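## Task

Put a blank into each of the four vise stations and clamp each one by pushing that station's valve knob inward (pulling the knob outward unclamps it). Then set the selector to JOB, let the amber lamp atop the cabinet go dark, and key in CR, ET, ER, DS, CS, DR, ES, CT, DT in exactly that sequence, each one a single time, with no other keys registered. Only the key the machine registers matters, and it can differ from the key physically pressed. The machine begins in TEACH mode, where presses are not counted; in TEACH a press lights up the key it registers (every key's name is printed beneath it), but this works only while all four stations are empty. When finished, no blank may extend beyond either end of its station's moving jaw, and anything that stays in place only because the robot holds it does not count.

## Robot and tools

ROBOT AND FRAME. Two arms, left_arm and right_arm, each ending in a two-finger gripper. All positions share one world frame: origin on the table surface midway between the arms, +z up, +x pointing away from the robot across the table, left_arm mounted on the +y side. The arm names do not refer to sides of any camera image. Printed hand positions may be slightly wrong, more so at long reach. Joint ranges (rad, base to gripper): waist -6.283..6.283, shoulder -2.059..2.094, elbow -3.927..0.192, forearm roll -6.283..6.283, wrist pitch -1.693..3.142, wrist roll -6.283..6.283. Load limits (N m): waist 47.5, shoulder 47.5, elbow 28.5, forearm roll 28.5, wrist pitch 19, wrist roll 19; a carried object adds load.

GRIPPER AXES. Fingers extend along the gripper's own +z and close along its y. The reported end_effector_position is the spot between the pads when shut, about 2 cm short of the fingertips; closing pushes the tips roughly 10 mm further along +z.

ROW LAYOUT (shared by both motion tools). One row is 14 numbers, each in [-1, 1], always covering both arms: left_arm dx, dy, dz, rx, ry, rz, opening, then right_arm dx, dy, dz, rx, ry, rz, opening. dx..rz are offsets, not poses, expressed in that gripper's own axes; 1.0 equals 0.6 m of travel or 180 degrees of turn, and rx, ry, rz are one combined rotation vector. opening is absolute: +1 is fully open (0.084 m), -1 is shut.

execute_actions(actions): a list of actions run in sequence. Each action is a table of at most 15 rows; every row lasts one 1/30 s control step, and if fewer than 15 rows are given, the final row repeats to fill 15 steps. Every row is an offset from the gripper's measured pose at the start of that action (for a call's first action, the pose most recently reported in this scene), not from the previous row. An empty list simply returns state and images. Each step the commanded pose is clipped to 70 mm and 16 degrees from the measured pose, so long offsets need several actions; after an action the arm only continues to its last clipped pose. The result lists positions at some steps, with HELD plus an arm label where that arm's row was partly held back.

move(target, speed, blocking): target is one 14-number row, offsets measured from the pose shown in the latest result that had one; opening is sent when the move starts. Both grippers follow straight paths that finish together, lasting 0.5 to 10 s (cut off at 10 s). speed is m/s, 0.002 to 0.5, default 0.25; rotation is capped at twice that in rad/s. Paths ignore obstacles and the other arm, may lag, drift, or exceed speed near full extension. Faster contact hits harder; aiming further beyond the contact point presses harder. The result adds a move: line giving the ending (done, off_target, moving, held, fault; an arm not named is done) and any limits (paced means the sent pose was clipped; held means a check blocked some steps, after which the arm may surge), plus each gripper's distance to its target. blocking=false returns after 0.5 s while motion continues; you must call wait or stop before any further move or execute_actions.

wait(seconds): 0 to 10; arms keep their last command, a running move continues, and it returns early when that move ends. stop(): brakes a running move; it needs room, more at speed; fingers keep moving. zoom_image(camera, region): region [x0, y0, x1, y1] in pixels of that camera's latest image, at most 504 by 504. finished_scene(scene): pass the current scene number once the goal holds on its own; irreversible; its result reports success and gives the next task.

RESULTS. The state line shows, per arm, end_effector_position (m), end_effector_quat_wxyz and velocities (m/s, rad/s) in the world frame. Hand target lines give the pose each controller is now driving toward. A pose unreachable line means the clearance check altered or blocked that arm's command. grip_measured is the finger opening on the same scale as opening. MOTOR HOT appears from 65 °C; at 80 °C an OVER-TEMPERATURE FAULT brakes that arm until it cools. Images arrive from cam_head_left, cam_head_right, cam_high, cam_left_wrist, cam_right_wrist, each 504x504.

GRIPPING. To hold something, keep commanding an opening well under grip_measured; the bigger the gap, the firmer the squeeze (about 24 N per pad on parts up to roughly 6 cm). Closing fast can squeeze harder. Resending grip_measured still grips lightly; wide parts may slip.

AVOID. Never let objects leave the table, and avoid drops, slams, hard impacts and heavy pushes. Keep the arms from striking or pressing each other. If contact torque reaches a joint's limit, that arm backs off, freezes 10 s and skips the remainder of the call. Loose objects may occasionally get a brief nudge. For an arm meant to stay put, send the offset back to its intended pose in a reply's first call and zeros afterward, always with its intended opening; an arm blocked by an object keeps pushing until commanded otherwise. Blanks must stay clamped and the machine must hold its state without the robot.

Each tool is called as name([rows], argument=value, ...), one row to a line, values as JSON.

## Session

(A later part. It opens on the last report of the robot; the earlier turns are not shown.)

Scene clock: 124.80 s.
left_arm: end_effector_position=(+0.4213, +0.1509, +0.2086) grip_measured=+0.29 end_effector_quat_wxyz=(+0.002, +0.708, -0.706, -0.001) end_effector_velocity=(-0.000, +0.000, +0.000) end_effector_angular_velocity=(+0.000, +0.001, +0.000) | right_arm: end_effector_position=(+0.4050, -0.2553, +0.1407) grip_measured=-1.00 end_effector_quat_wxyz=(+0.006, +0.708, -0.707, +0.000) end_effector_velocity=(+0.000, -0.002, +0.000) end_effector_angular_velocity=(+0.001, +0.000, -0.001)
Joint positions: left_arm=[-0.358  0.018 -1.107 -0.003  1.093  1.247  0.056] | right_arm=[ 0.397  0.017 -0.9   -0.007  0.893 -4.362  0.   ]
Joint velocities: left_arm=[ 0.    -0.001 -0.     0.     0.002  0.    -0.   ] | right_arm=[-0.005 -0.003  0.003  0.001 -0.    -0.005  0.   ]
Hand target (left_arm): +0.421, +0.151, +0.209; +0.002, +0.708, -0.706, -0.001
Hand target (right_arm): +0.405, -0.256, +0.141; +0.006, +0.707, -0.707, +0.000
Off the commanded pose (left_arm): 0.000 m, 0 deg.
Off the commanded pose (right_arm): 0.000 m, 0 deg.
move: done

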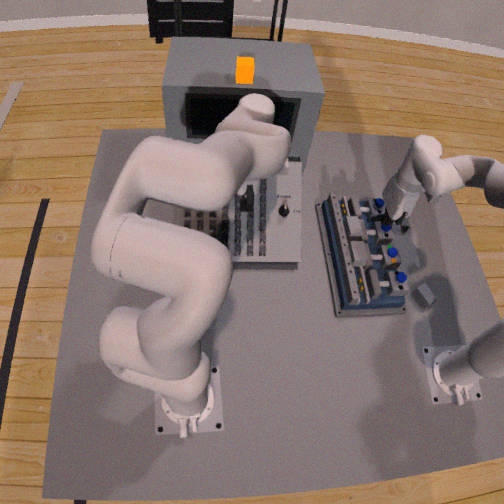

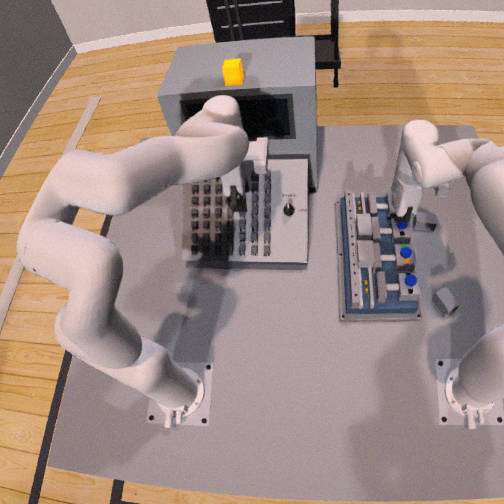

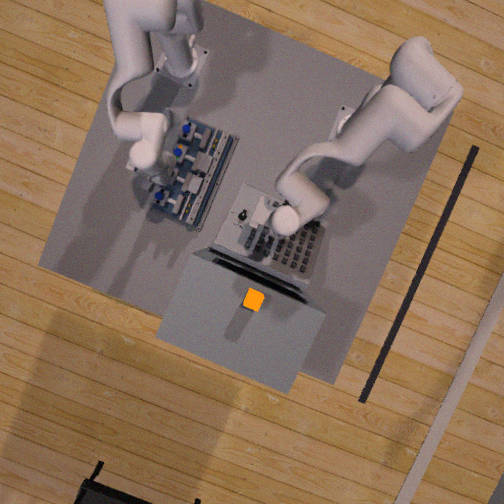

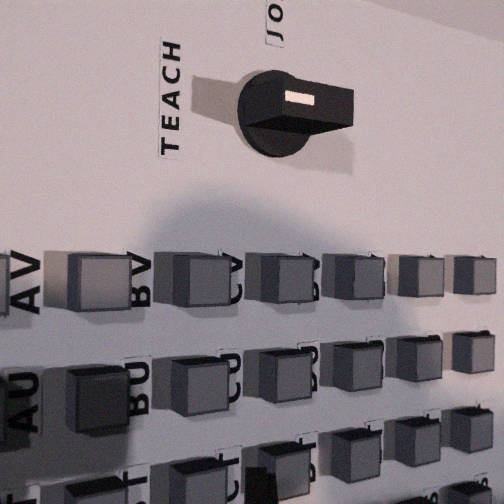

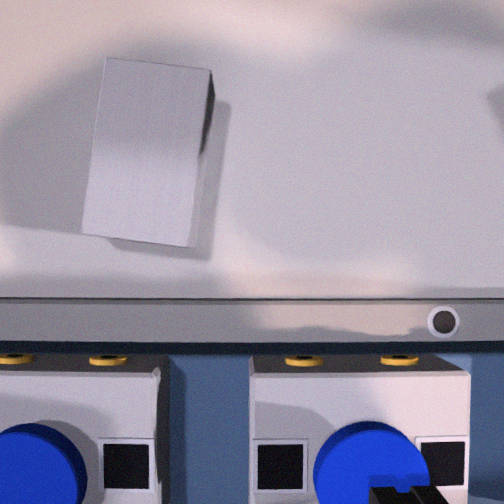

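move(target=[0,0,0,0,0,0,0.3, 0,-0.003,0.04,0,0,0,-1], speed=0.06)

move(target=[0,0,0,0,0,0,0.3, 0,0,-0.035,0,0,0,-1])

move(target=[0,0,0,0,0,0,0.3, 0.165,-0.09,0.005,0,0,-0.458,0.8], speed=0.45)

move(target=[0,0,0,0,0,0,0.3, 0,0,0.095,0,0,0,0.8], speed=0.15)

Scene clock: 126.77 s.
left_arm: end_effector_position=(+0.4213, +0.1509, +0.2086) grip_measured=+0.29 end_effector_quat_wxyz=(+0.002, +0.708, -0.706, -0.001) end_effector_velocity=(-0.000, -0.000, +0.000) end_effector_angular_velocity=(-0.002, +0.000, +0.001) | right_arm: end_effector_position=(+0.4076, -0.2551, +0.1189) grip_measured=-1.00 end_effector_quat_wxyz=(+0.004, +0.708, -0.707, +0.001) end_effector_velocity=(+0.000, -0.000, -0.001) end_effector_angular_velocity=(+0.000, -0.001, -0.000)
Joint positions: left_arm=[-0.358  0.018 -1.107 -0.003  1.093  1.247  0.056] | right_arm=[ 0.395  0.059 -0.879 -0.007  0.826 -4.363  0.   ]
Joint velocities: left_arm=[ 0.    -0.001  0.    -0.002  0.    -0.    -0.   ] | right_arm=[-0.     0.001  0.001 -0.    -0.003  0.     0.   ]
Hand target (left_arm): +0.421, +0.151, +0.209; +0.002, +0.708, -0.706, -0.001
Hand target (right_arm): +0.407, -0.256, +0.117; +0.006, +0.708, -0.707, +0.000
Off the commanded pose (left_arm): 0.000 m, 0 deg.
Off the commanded pose (right_arm): 0.002 m, 0 deg.
move: done

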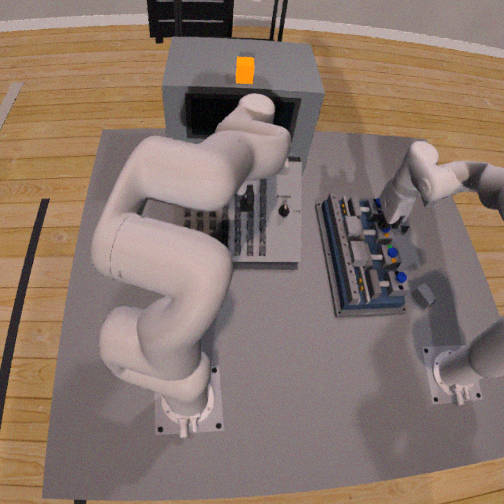

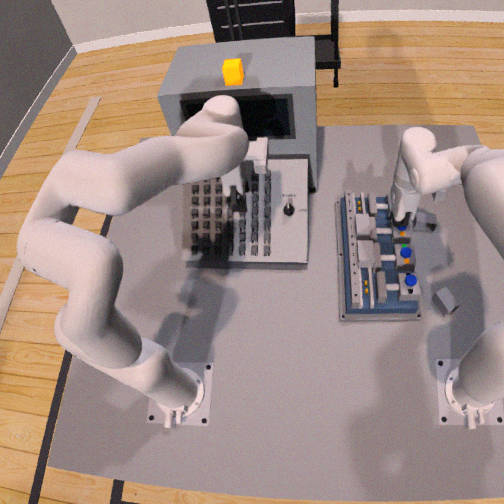

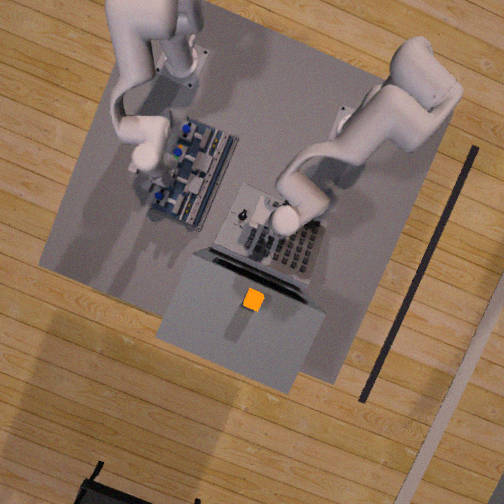

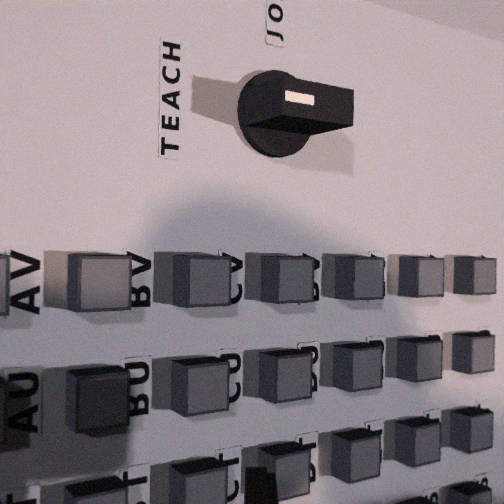

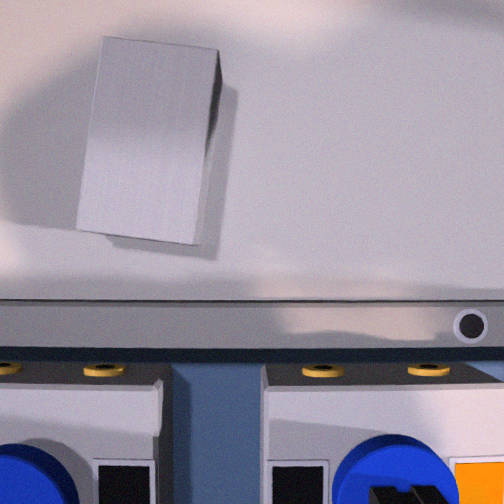

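Scene clock: 127.53 s.
left_arm: end_effector_position=(+0.4213, +0.1509, +0.2086) grip_measured=+0.29 end_effector_quat_wxyz=(+0.002, +0.708, -0.706, -0.001) end_effector_velocity=(+0.000, +0.000, +0.000) end_effector_angular_velocity=(+0.000, -0.001, -0.000) | right_arm: end_effector_position=(+0.4075, -0.2551, +0.1395) grip_measured=-1.00 end_effector_quat_wxyz=(+0.004, +0.708, -0.707, +0.001) end_effector_velocity=(+0.000, +0.000, +0.002) end_effector_angular_velocity=(+0.001, -0.001, -0.001)
Joint positions: left_arm=[-0.358  0.018 -1.107 -0.003  1.093  1.247  0.056] | right_arm=[ 0.395  0.024 -0.904 -0.007  0.886 -4.363  0.   ]
Joint velocities: left_arm=[ 0.     0.    -0.001  0.001 -0.    -0.    -0.   ] | right_arm=[-0.    -0.003 -0.003  0.     0.005 -0.     0.   ]
Hand target (left_arm): +0.421, +0.151, +0.209; +0.002, +0.708, -0.706, -0.001
Hand target (right_arm): +0.408, -0.255, +0.140; +0.004, +0.708, -0.707, +0.001
Off the commanded pose (left_arm): 0.000 m, 0 deg.
Off the commanded pose (right_arm): 0.001 m, 0 deg.
move: done

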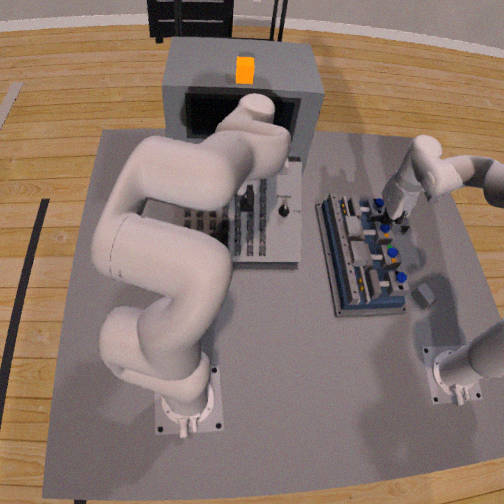

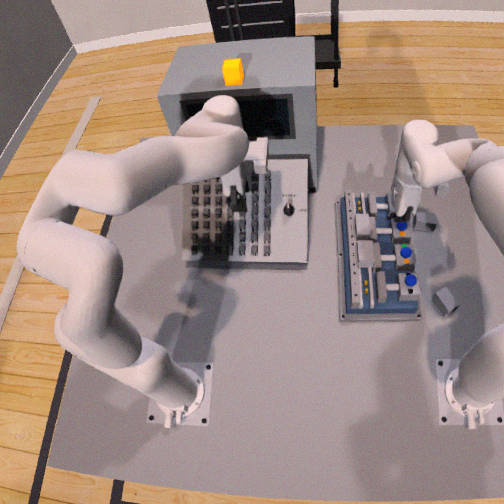

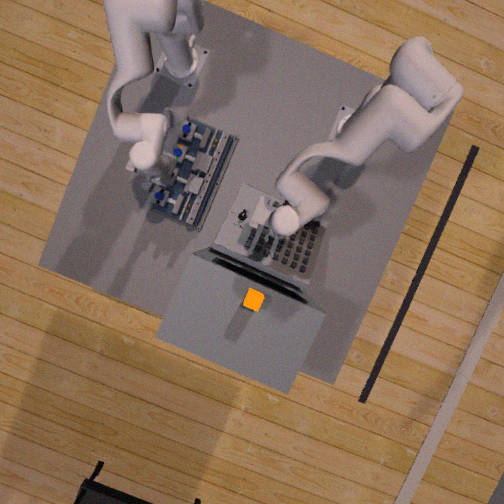

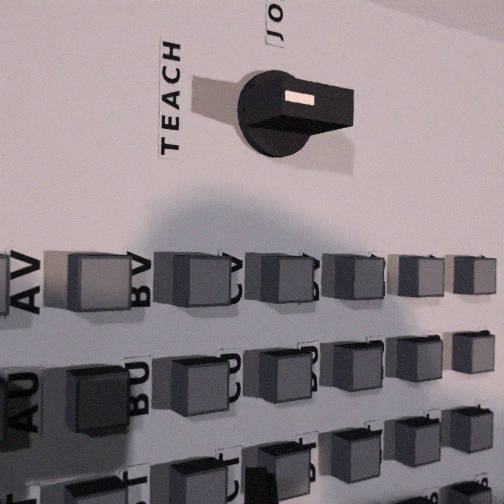

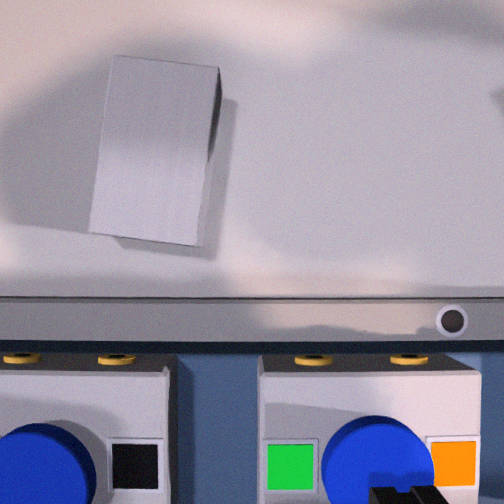

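Scene clock: 129.73 s.
left_arm: end_effector_position=(+0.4213, +0.1509, +0.2086) grip_measured=+0.29 end_effector_quat_wxyz=(+0.002, +0.708, -0.706, -0.001) end_effector_velocity=(+0.000, +0.000, +0.000) end_effector_angular_velocity=(+0.000, -0.001, -0.000) | right_arm: end_effector_position=(+0.4616, -0.3541, +0.1368) grip_measured=+0.80 end_effector_quat_wxyz=(+0.004, +0.998, -0.065, -0.002) end_effector_velocity=(-0.000, -0.001, -0.001) end_effector_angular_velocity=(+0.001, +0.003, +0.007)
Joint positions: left_arm=[-0.358  0.018 -1.107 -0.003  1.093  1.247  0.056] | right_arm=[ 0.161  0.125 -1.019 -0.01   0.9   -6.034  0.077]
Joint velocities: left_arm=[ 0.    -0.001 -0.     0.001 -0.    -0.    -0.   ] | right_arm=[-0.002  0.003 -0.001  0.002  0.002 -0.01  -0.   ]
Hand target (left_arm): +0.421, +0.151, +0.209; +0.002, +0.708, -0.706, -0.001
Hand target (right_arm): +0.462, -0.354, +0.137; +0.004, +0.998, -0.065, -0.002
Off the commanded pose (left_arm): 0.000 m, 0 deg.
Off the commanded pose (right_arm): 0.000 m, 0 deg.
move: done

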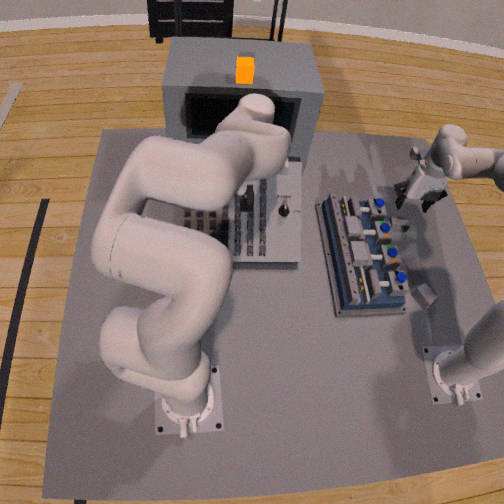

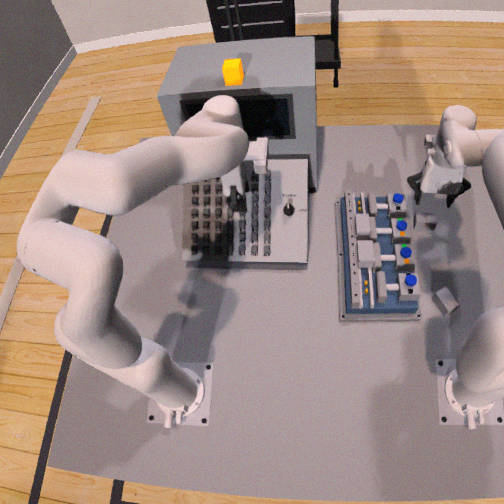

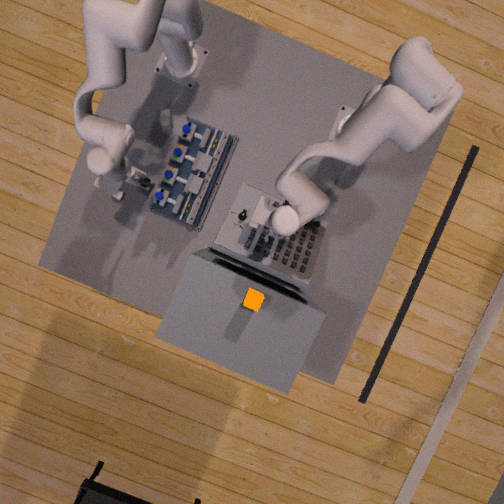

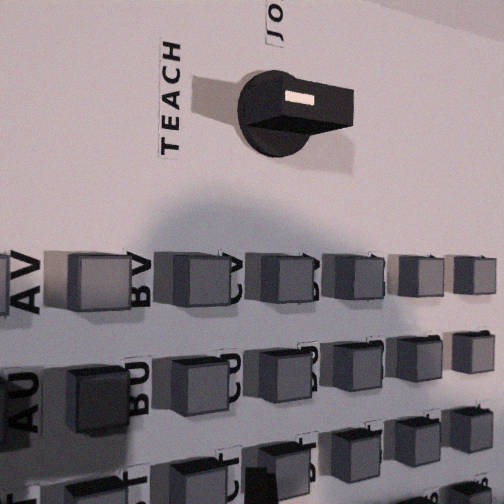

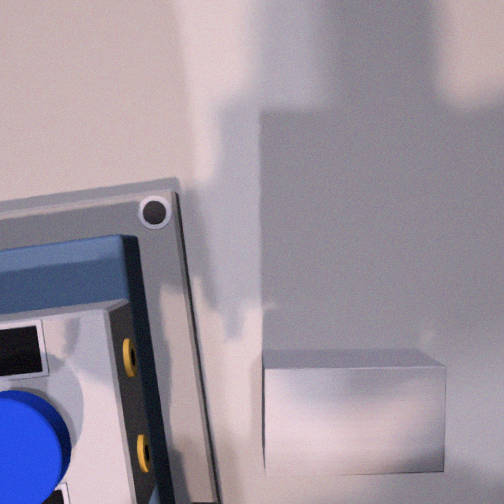

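Scene clock: 130.60 s.
left_arm: end_effector_position=(+0.4213, +0.1509, +0.2086) grip_measured=+0.29 end_effector_quat_wxyz=(+0.002, +0.708, -0.706, -0.001) end_effector_velocity=(+0.000, +0.000, +0.001) end_effector_angular_velocity=(+0.001, -0.002, -0.000) | right_arm: end_effector_position=(+0.4615, -0.3544, +0.0804) grip_measured=+0.80 end_effector_quat_wxyz=(+0.004, +0.998, -0.065, -0.001) end_effector_velocity=(-0.001, -0.000, -0.003) end_effector_angular_velocity=(-0.000, +0.004, -0.000)
Joint positions: left_arm=[-0.358  0.018 -1.107 -0.003  1.093  1.247  0.056] | right_arm=[ 0.16   0.224 -0.965 -0.011  0.745 -6.033  0.077]
Joint velocities: left_arm=[-0.    -0.    -0.001  0.001  0.    -0.    -0.   ] | right_arm=[-0.     0.005  0.002  0.001 -0.003 -0.     0.   ]
Hand target (left_arm): +0.421, +0.151, +0.209; +0.002, +0.708, -0.706, -0.001
Hand target (right_arm): +0.461, -0.354, +0.080; +0.004, +0.998, -0.065, -0.002
Off the commanded pose (left_arm): 0.000 m, 0 deg.
Off the commanded pose (right_arm): 0.001 m, 0 deg.
move: done

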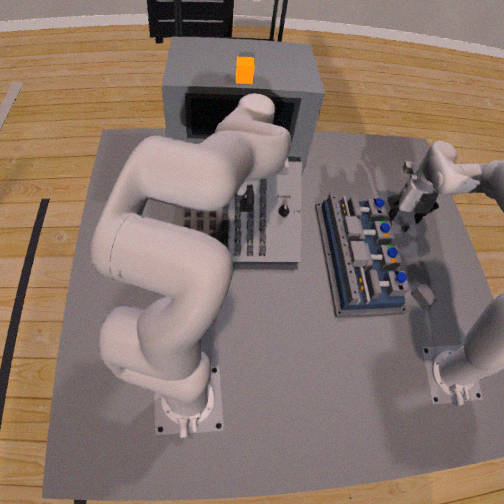

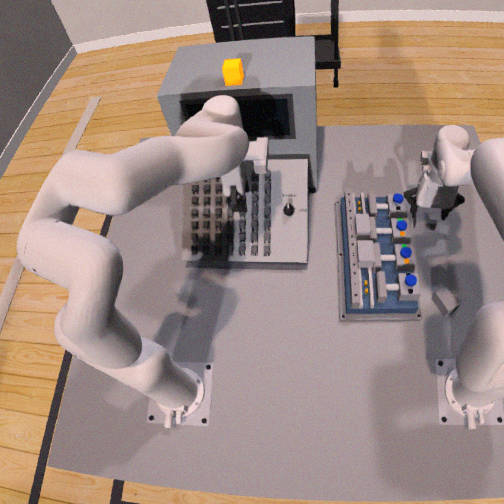

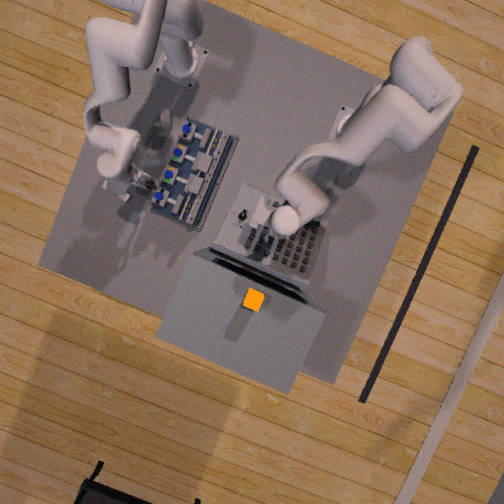

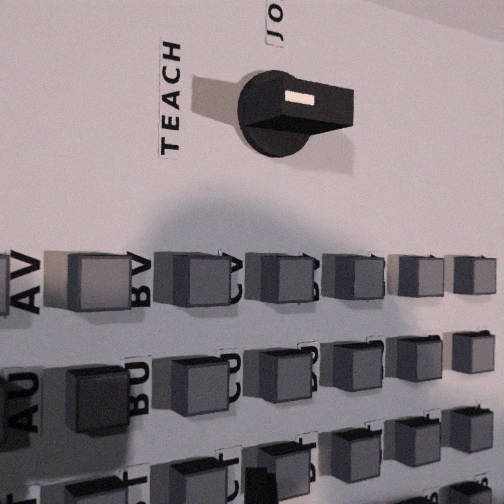

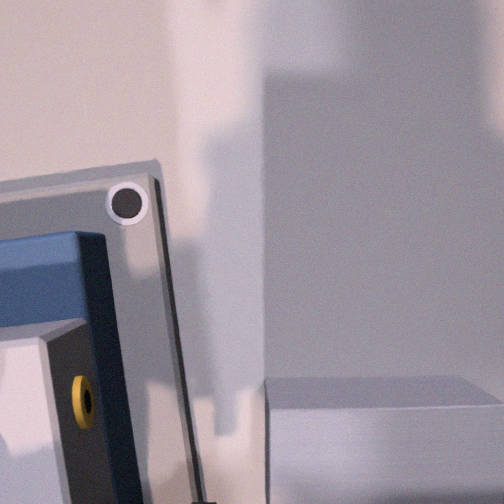

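move(target=[0,0,0,0,0,0,0.3, -0.002,0.002,0.061,0,0,0,0.8], speed=0.08)

execute_actions([
  [[0,0,0,0,0,0,0.3,0,0,0,0,0,0,0.5],[0,0,0,0,0,0,0.3,0,0,0,0,0,0,0.4],[0,0,0,0,0,0,0.3,0,0,0,0,0,0,0.3],[0,0,0,0,0,0,0.3,0,0,0,0,0,0,0.3],[0,0,0,0,0,0,0.3,0,0,0,0,0,0,0.3],[0,0,0,0,0,0,0.3,0,0,0,0,0,0,0.1],[0,0,0,0,0,0,0.3,0,0,0,0,0,0,-0.4]],
])

move(target=[0,0,0,0,0,0,0.3, 0,0,-0.215,0,0,0,-0.4])

move(target=[0,0,0,0,0,0,0.3, 0.01,-0.346,0,0,0,0.458,-0.4], speed=0.45)

move(target=[0,0,0,0,0,0,0.3, 0,0,0.075,0,0,0,-0.4], speed=0.15)

Scene clock: 133.37 s.
left_arm: end_effector_position=(+0.4213, +0.1509, +0.2086) grip_measured=+0.29 end_effector_quat_wxyz=(+0.002, +0.708, -0.706, -0.001) end_effector_velocity=(-0.000, +0.000, -0.000) end_effector_angular_velocity=(+0.001, +0.001, -0.001) | right_arm: end_effector_position=(+0.4612, -0.3561, +0.0455) grip_measured=+0.80 end_effector_quat_wxyz=(+0.004, +0.998, -0.066, +0.001) end_effector_velocity=(+0.000, +0.001, -0.001) end_effector_angular_velocity=(+0.001, -0.001, +0.001)
Joint positions: left_arm=[-0.358  0.018 -1.107 -0.003  1.093  1.247  0.056] | right_arm=[ 0.156  0.295 -0.942 -0.013  0.647 -6.034  0.076]
Joint velocities: left_arm=[-0.     0.     0.     0.001  0.001  0.    -0.   ] | right_arm=[ 0.001  0.002  0.001  0.001 -0.004 -0.    -0.   ]
Hand target (left_arm): +0.421, +0.151, +0.209; +0.002, +0.708, -0.706, -0.001
Hand target (right_arm): +0.460, -0.356, +0.044; +0.004, +0.998, -0.065, -0.001
Off the commanded pose (left_arm): 0.000 m, 0 deg.
Off the commanded pose (right_arm): 0.002 m, 0 deg.
move: done

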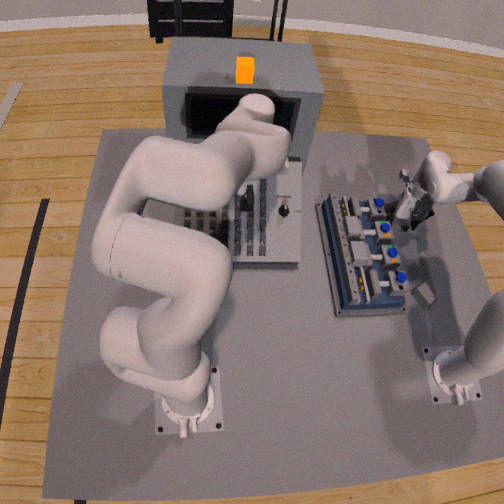

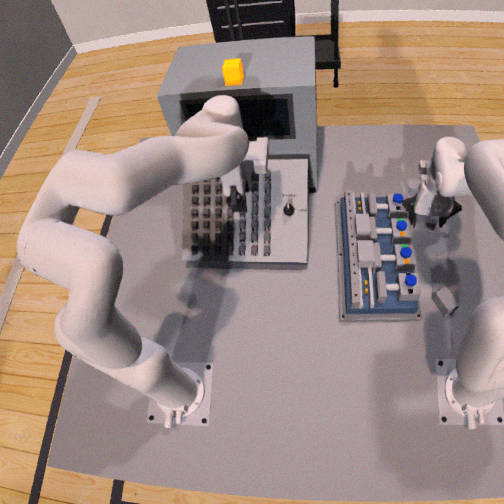

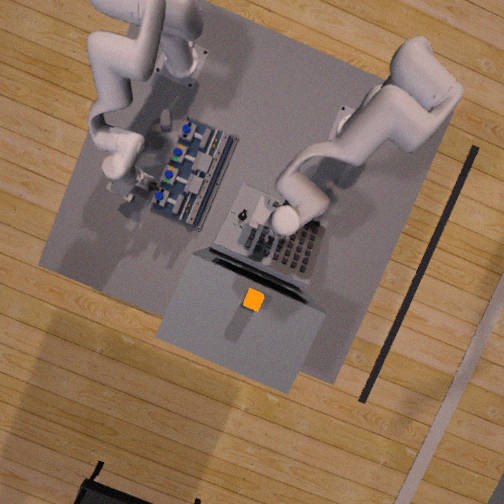

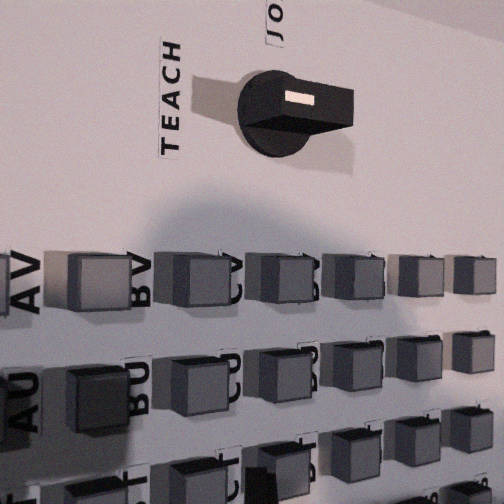

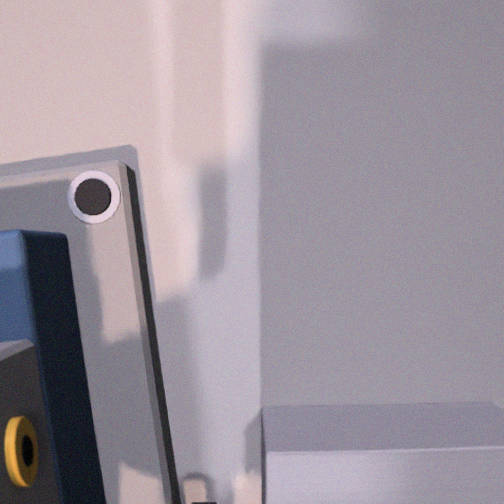

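Scene clock: 133.87 s.
left_arm: end_effector_position=(+0.4213, +0.1509, +0.2086) grip_measured=+0.29 end_effector_quat_wxyz=(+0.002, +0.708, -0.706, -0.001) end_effector_velocity=(+0.000, -0.000, +0.000) end_effector_angular_velocity=(-0.001, -0.000, +0.000) | right_arm: end_effector_position=(+0.4601, -0.3560, +0.0444) grip_measured=+0.37 end_effector_quat_wxyz=(+0.004, +0.998, -0.066, -0.001) end_effector_velocity=(+0.001, -0.001, +0.001) end_effector_angular_velocity=(+0.000, -0.003, -0.003)
Joint positions: left_arm=[-0.358  0.018 -1.107 -0.003  1.093  1.247  0.056] | right_arm=[ 0.157  0.297 -0.941 -0.013  0.648 -6.034  0.06 ]
Joint velocities: left_arm=[ 0.     0.    -0.001 -0.001 -0.     0.     0.   ] | right_arm=[-0.003 -0.002 -0.002 -0.     0.001  0.    -0.   ]
Hand target (left_arm): +0.421, +0.151, +0.209; +0.002, +0.708, -0.706, -0.001
Hand target (right_arm): +0.461, -0.356, +0.046; +0.004, +0.998, -0.066, +0.001
Off the commanded pose (left_arm): 0.000 m, 0 deg.
Off the commanded pose (right_arm): 0.002 m, 0 deg.
Step readings (end_effector_position):
0: left_arm (+0.4213, +0.1509, +0.2086) | right_arm (+0.4612, -0.3561, +0.0455)
1: left_arm (+0.4213, +0.1509, +0.2086) | right_arm (+0.4616, -0.3559, +0.0458)
2: left_arm (+0.4213, +0.1509, +0.2086) | right_arm (+0.4626, -0.3553, +0.0466)
4: left_arm (+0.4213, +0.1509, +0.2086) | right_arm (+0.4612, -0.3554, +0.0452)
8: left_arm (+0.4213, +0.1509, +0.2086) | right_arm (+0.4602, -0.3558, +0.0442)
15: end_effector_position above

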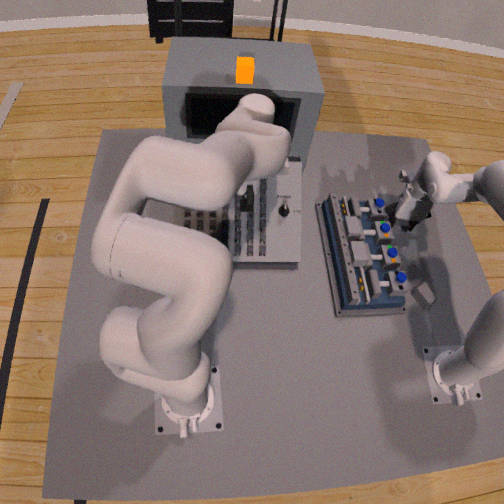

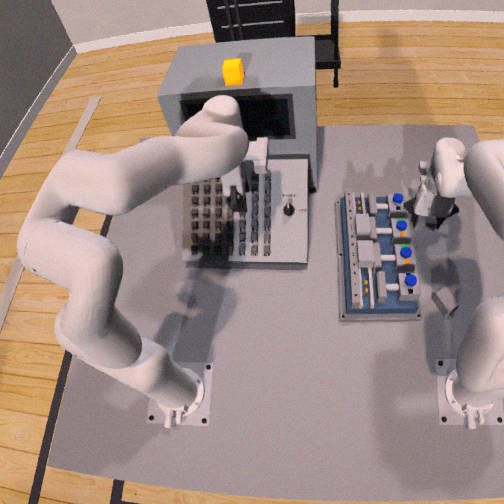

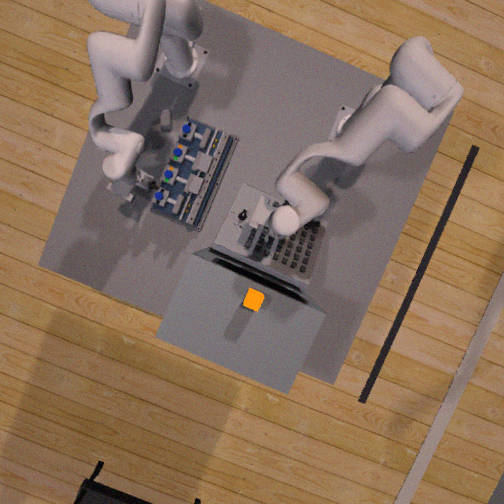

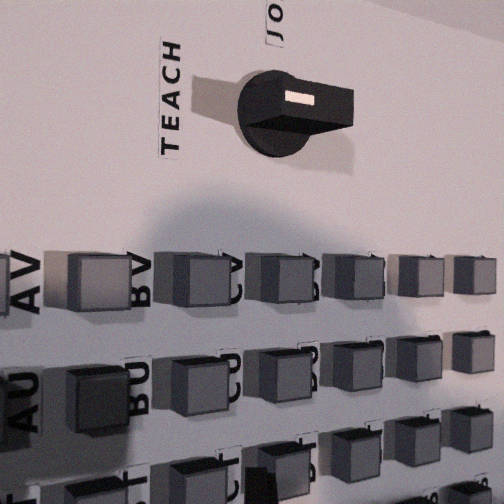

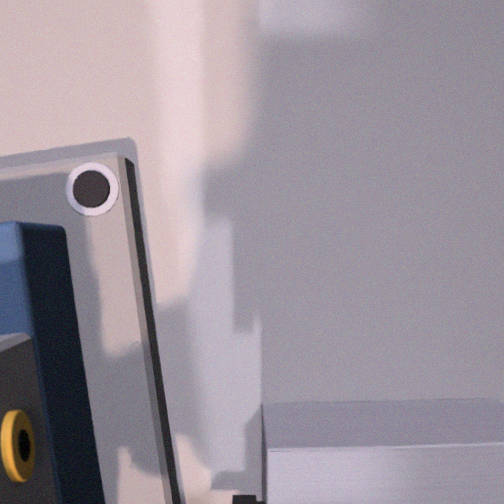

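Scene clock: 134.90 s.
left_arm: end_effector_position=(+0.4213, +0.1509, +0.2086) grip_measured=+0.29 end_effector_quat_wxyz=(+0.002, +0.708, -0.706, -0.001) end_effector_velocity=(+0.000, +0.000, +0.000) end_effector_angular_velocity=(-0.000, -0.001, -0.000) | right_arm: end_effector_position=(+0.4604, -0.3553, +0.1723) grip_measured=+0.37 end_effector_quat_wxyz=(+0.004, +0.998, -0.066, -0.002) end_effector_velocity=(+0.005, +0.001, +0.009) end_effector_angular_velocity=(+0.002, -0.017, -0.000)
Joint positions: left_arm=[-0.358  0.018 -1.107 -0.003  1.093  1.247  0.056] | right_arm=[ 0.159  0.072 -1.063 -0.01   0.997 -6.036  0.06 ]
Joint velocities: left_arm=[ 0.    -0.    -0.     0.    -0.     0.001 -0.   ] | right_arm=[ 0.    -0.008 -0.014  0.001  0.005  0.     0.   ]
Hand target (left_arm): +0.421, +0.151, +0.209; +0.002, +0.708, -0.706, -0.001
Hand target (right_arm): +0.461, -0.355, +0.173; +0.004, +0.998, -0.066, -0.001
Off the commanded pose (left_arm): 0.000 m, 0 deg.
Off the commanded pose (right_arm): 0.001 m, 0 deg.
move: done

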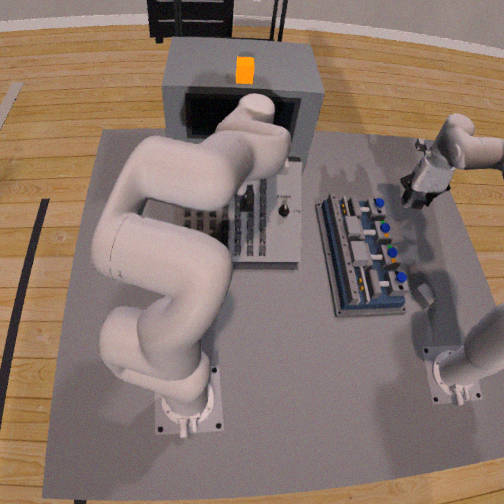

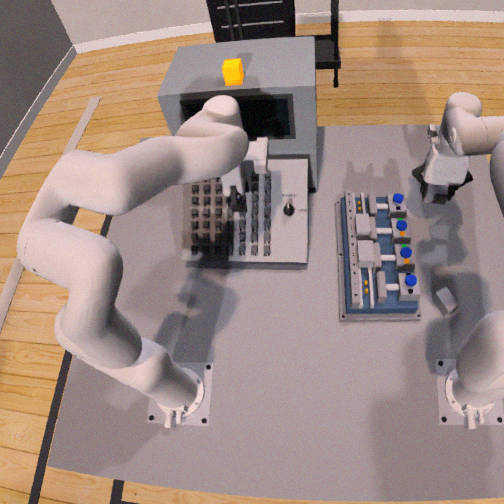

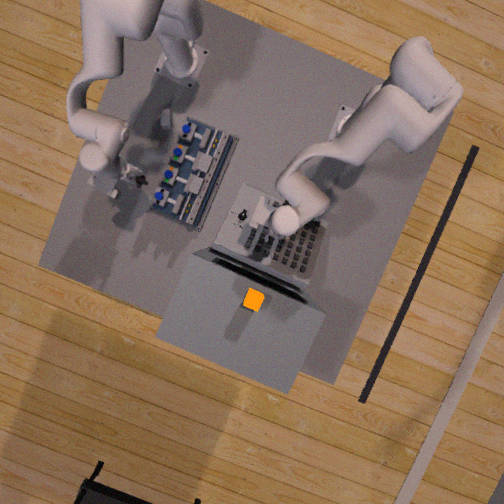

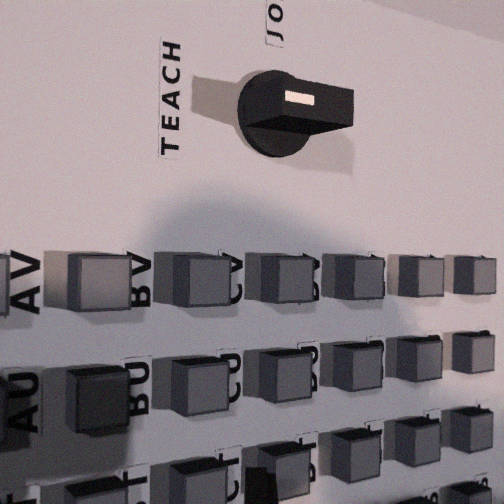

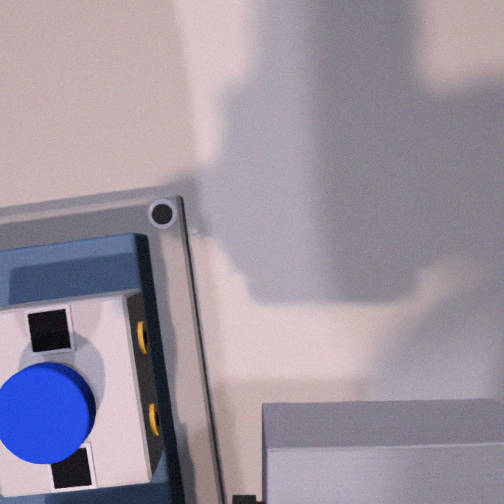

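Scene clock: 137.10 s.
left_arm: end_effector_position=(+0.4213, +0.1509, +0.2086) grip_measured=+0.29 end_effector_quat_wxyz=(+0.002, +0.708, -0.706, -0.001) end_effector_velocity=(-0.000, +0.000, -0.000) end_effector_angular_velocity=(+0.002, +0.001, -0.001) | right_arm: end_effector_position=(+0.4937, -0.1503, +0.1706) grip_measured=+0.37 end_effector_quat_wxyz=(+0.004, +0.707, -0.707, +0.001) end_effector_velocity=(+0.000, +0.002, +0.000) end_effector_angular_velocity=(-0.001, +0.003, -0.006)
Joint positions: left_arm=[-0.358  0.018 -1.107 -0.003  1.093  1.247  0.056] | right_arm=[ 0.517  0.378 -1.47  -0.005  1.099 -4.242  0.06 ]
Joint velocities: left_arm=[-0.     0.     0.     0.002  0.001 -0.    -0.   ] | right_arm=[ 0.002  0.005 -0.008  0.     0.006  0.008 -0.   ]
Hand target (left_arm): +0.421, +0.151, +0.209; +0.002, +0.708, -0.706, -0.001
Hand target (right_arm): +0.494, -0.150, +0.171; +0.004, +0.707, -0.707, +0.001
Off the commanded pose (left_arm): 0.000 m, 0 deg.
Off the commanded pose (right_arm): 0.000 m, 0 deg.
move: done

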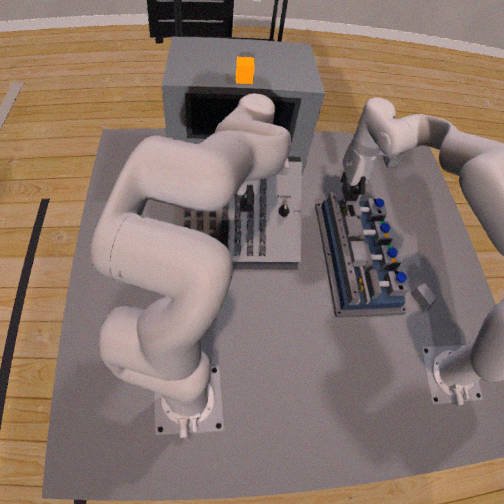

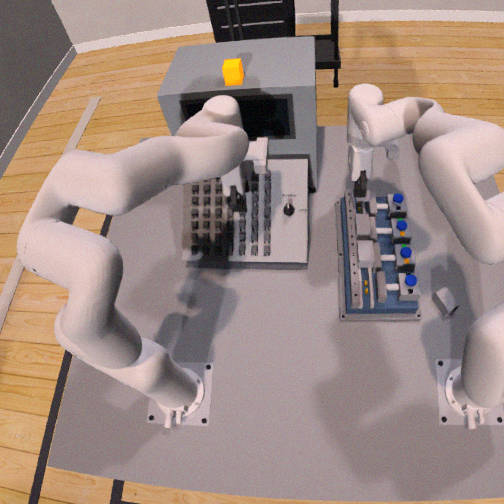

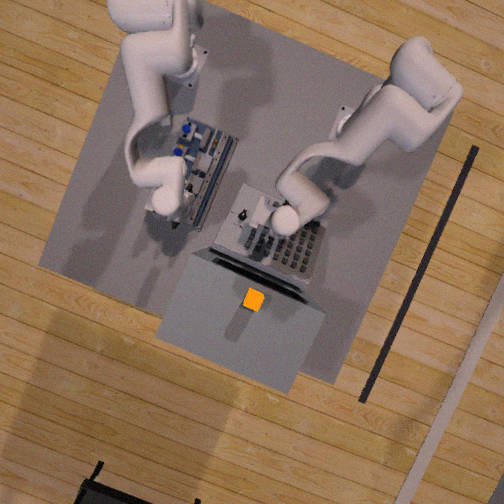

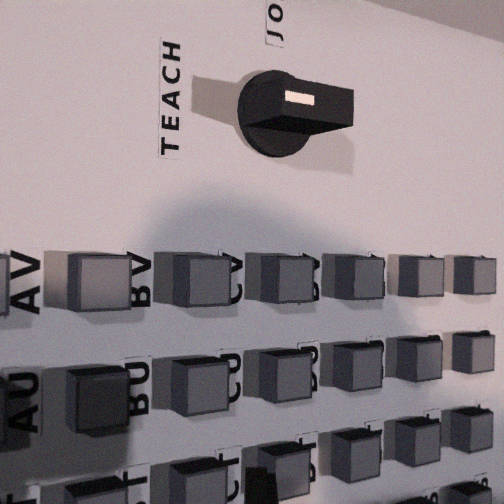

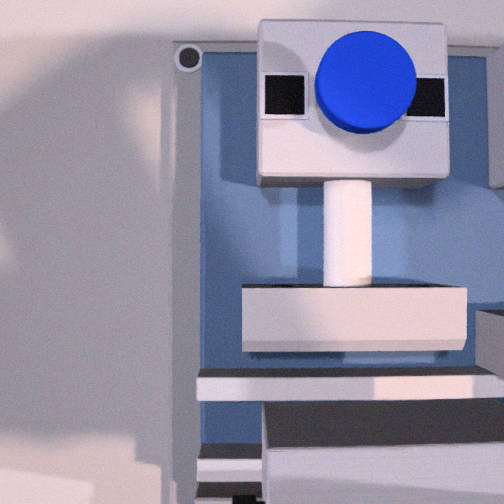

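Scene clock: 137.93 s.
left_arm: end_effector_position=(+0.4213, +0.1509, +0.2086) grip_measured=+0.29 end_effector_quat_wxyz=(+0.002, +0.708, -0.706, -0.001) end_effector_velocity=(-0.000, +0.000, -0.000) end_effector_angular_velocity=(+0.000, +0.001, +0.001) | right_arm: end_effector_position=(+0.4936, -0.1504, +0.1264) grip_measured=+0.37 end_effector_quat_wxyz=(+0.003, +0.707, -0.707, +0.001) end_effector_velocity=(-0.000, -0.000, -0.001) end_effector_angular_velocity=(+0.001, -0.000, -0.000)
Joint positions: left_arm=[-0.358  0.018 -1.107 -0.003  1.093  1.247  0.056] | right_arm=[ 0.517  0.425 -1.407 -0.005  0.987 -4.242  0.06 ]
Joint velocities: left_arm=[ 0.     0.     0.    -0.     0.001 -0.    -0.   ] | right_arm=[-0.    -0.     0.003  0.001 -0.003 -0.    -0.   ]
Hand target (left_arm): +0.421, +0.151, +0.209; +0.002, +0.708, -0.706, -0.001
Hand target (right_arm): +0.493, -0.151, +0.126; +0.004, +0.707, -0.707, +0.001
Off the commanded pose (left_arm): 0.000 m, 0 deg.
Off the commanded pose (right_arm): 0.001 m, 0 deg.
move: done

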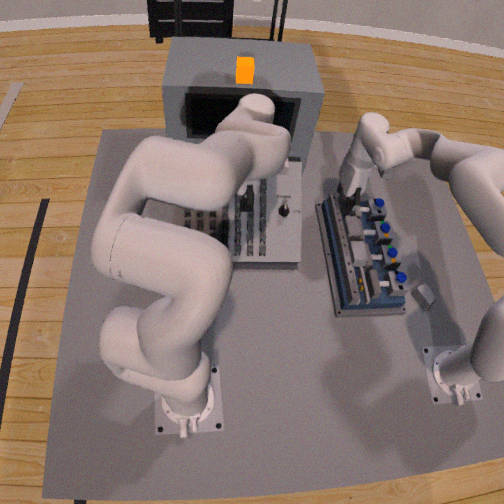

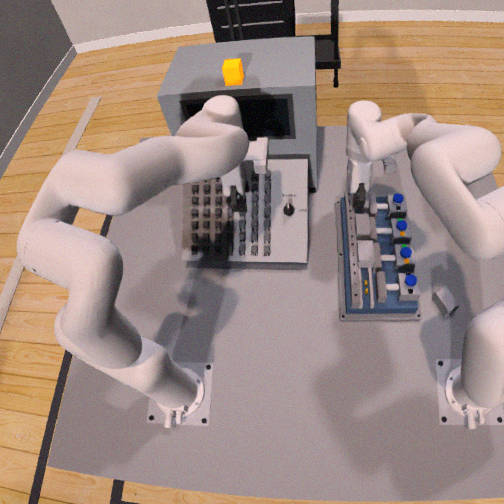

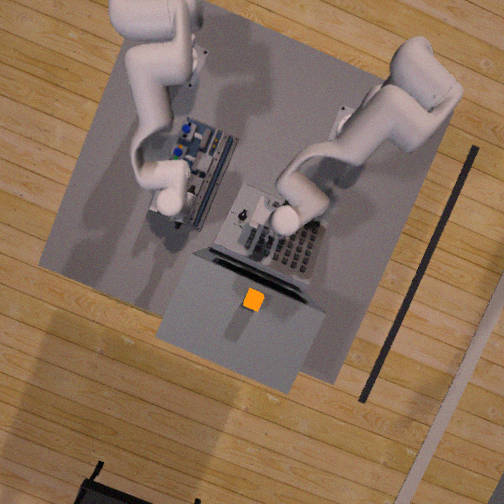

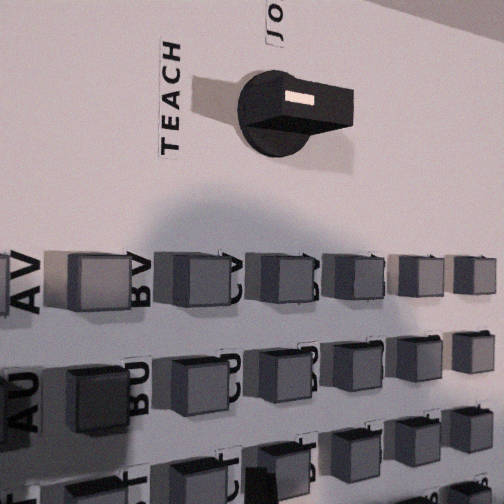

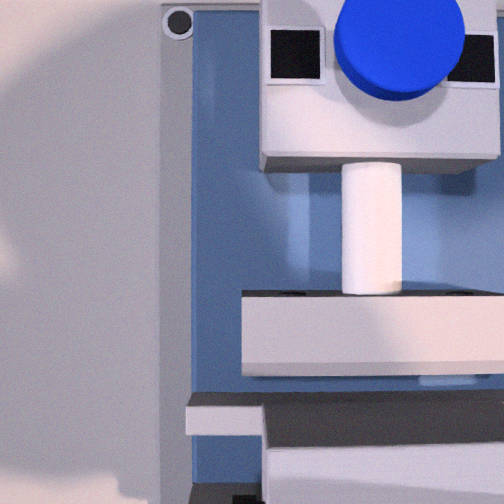

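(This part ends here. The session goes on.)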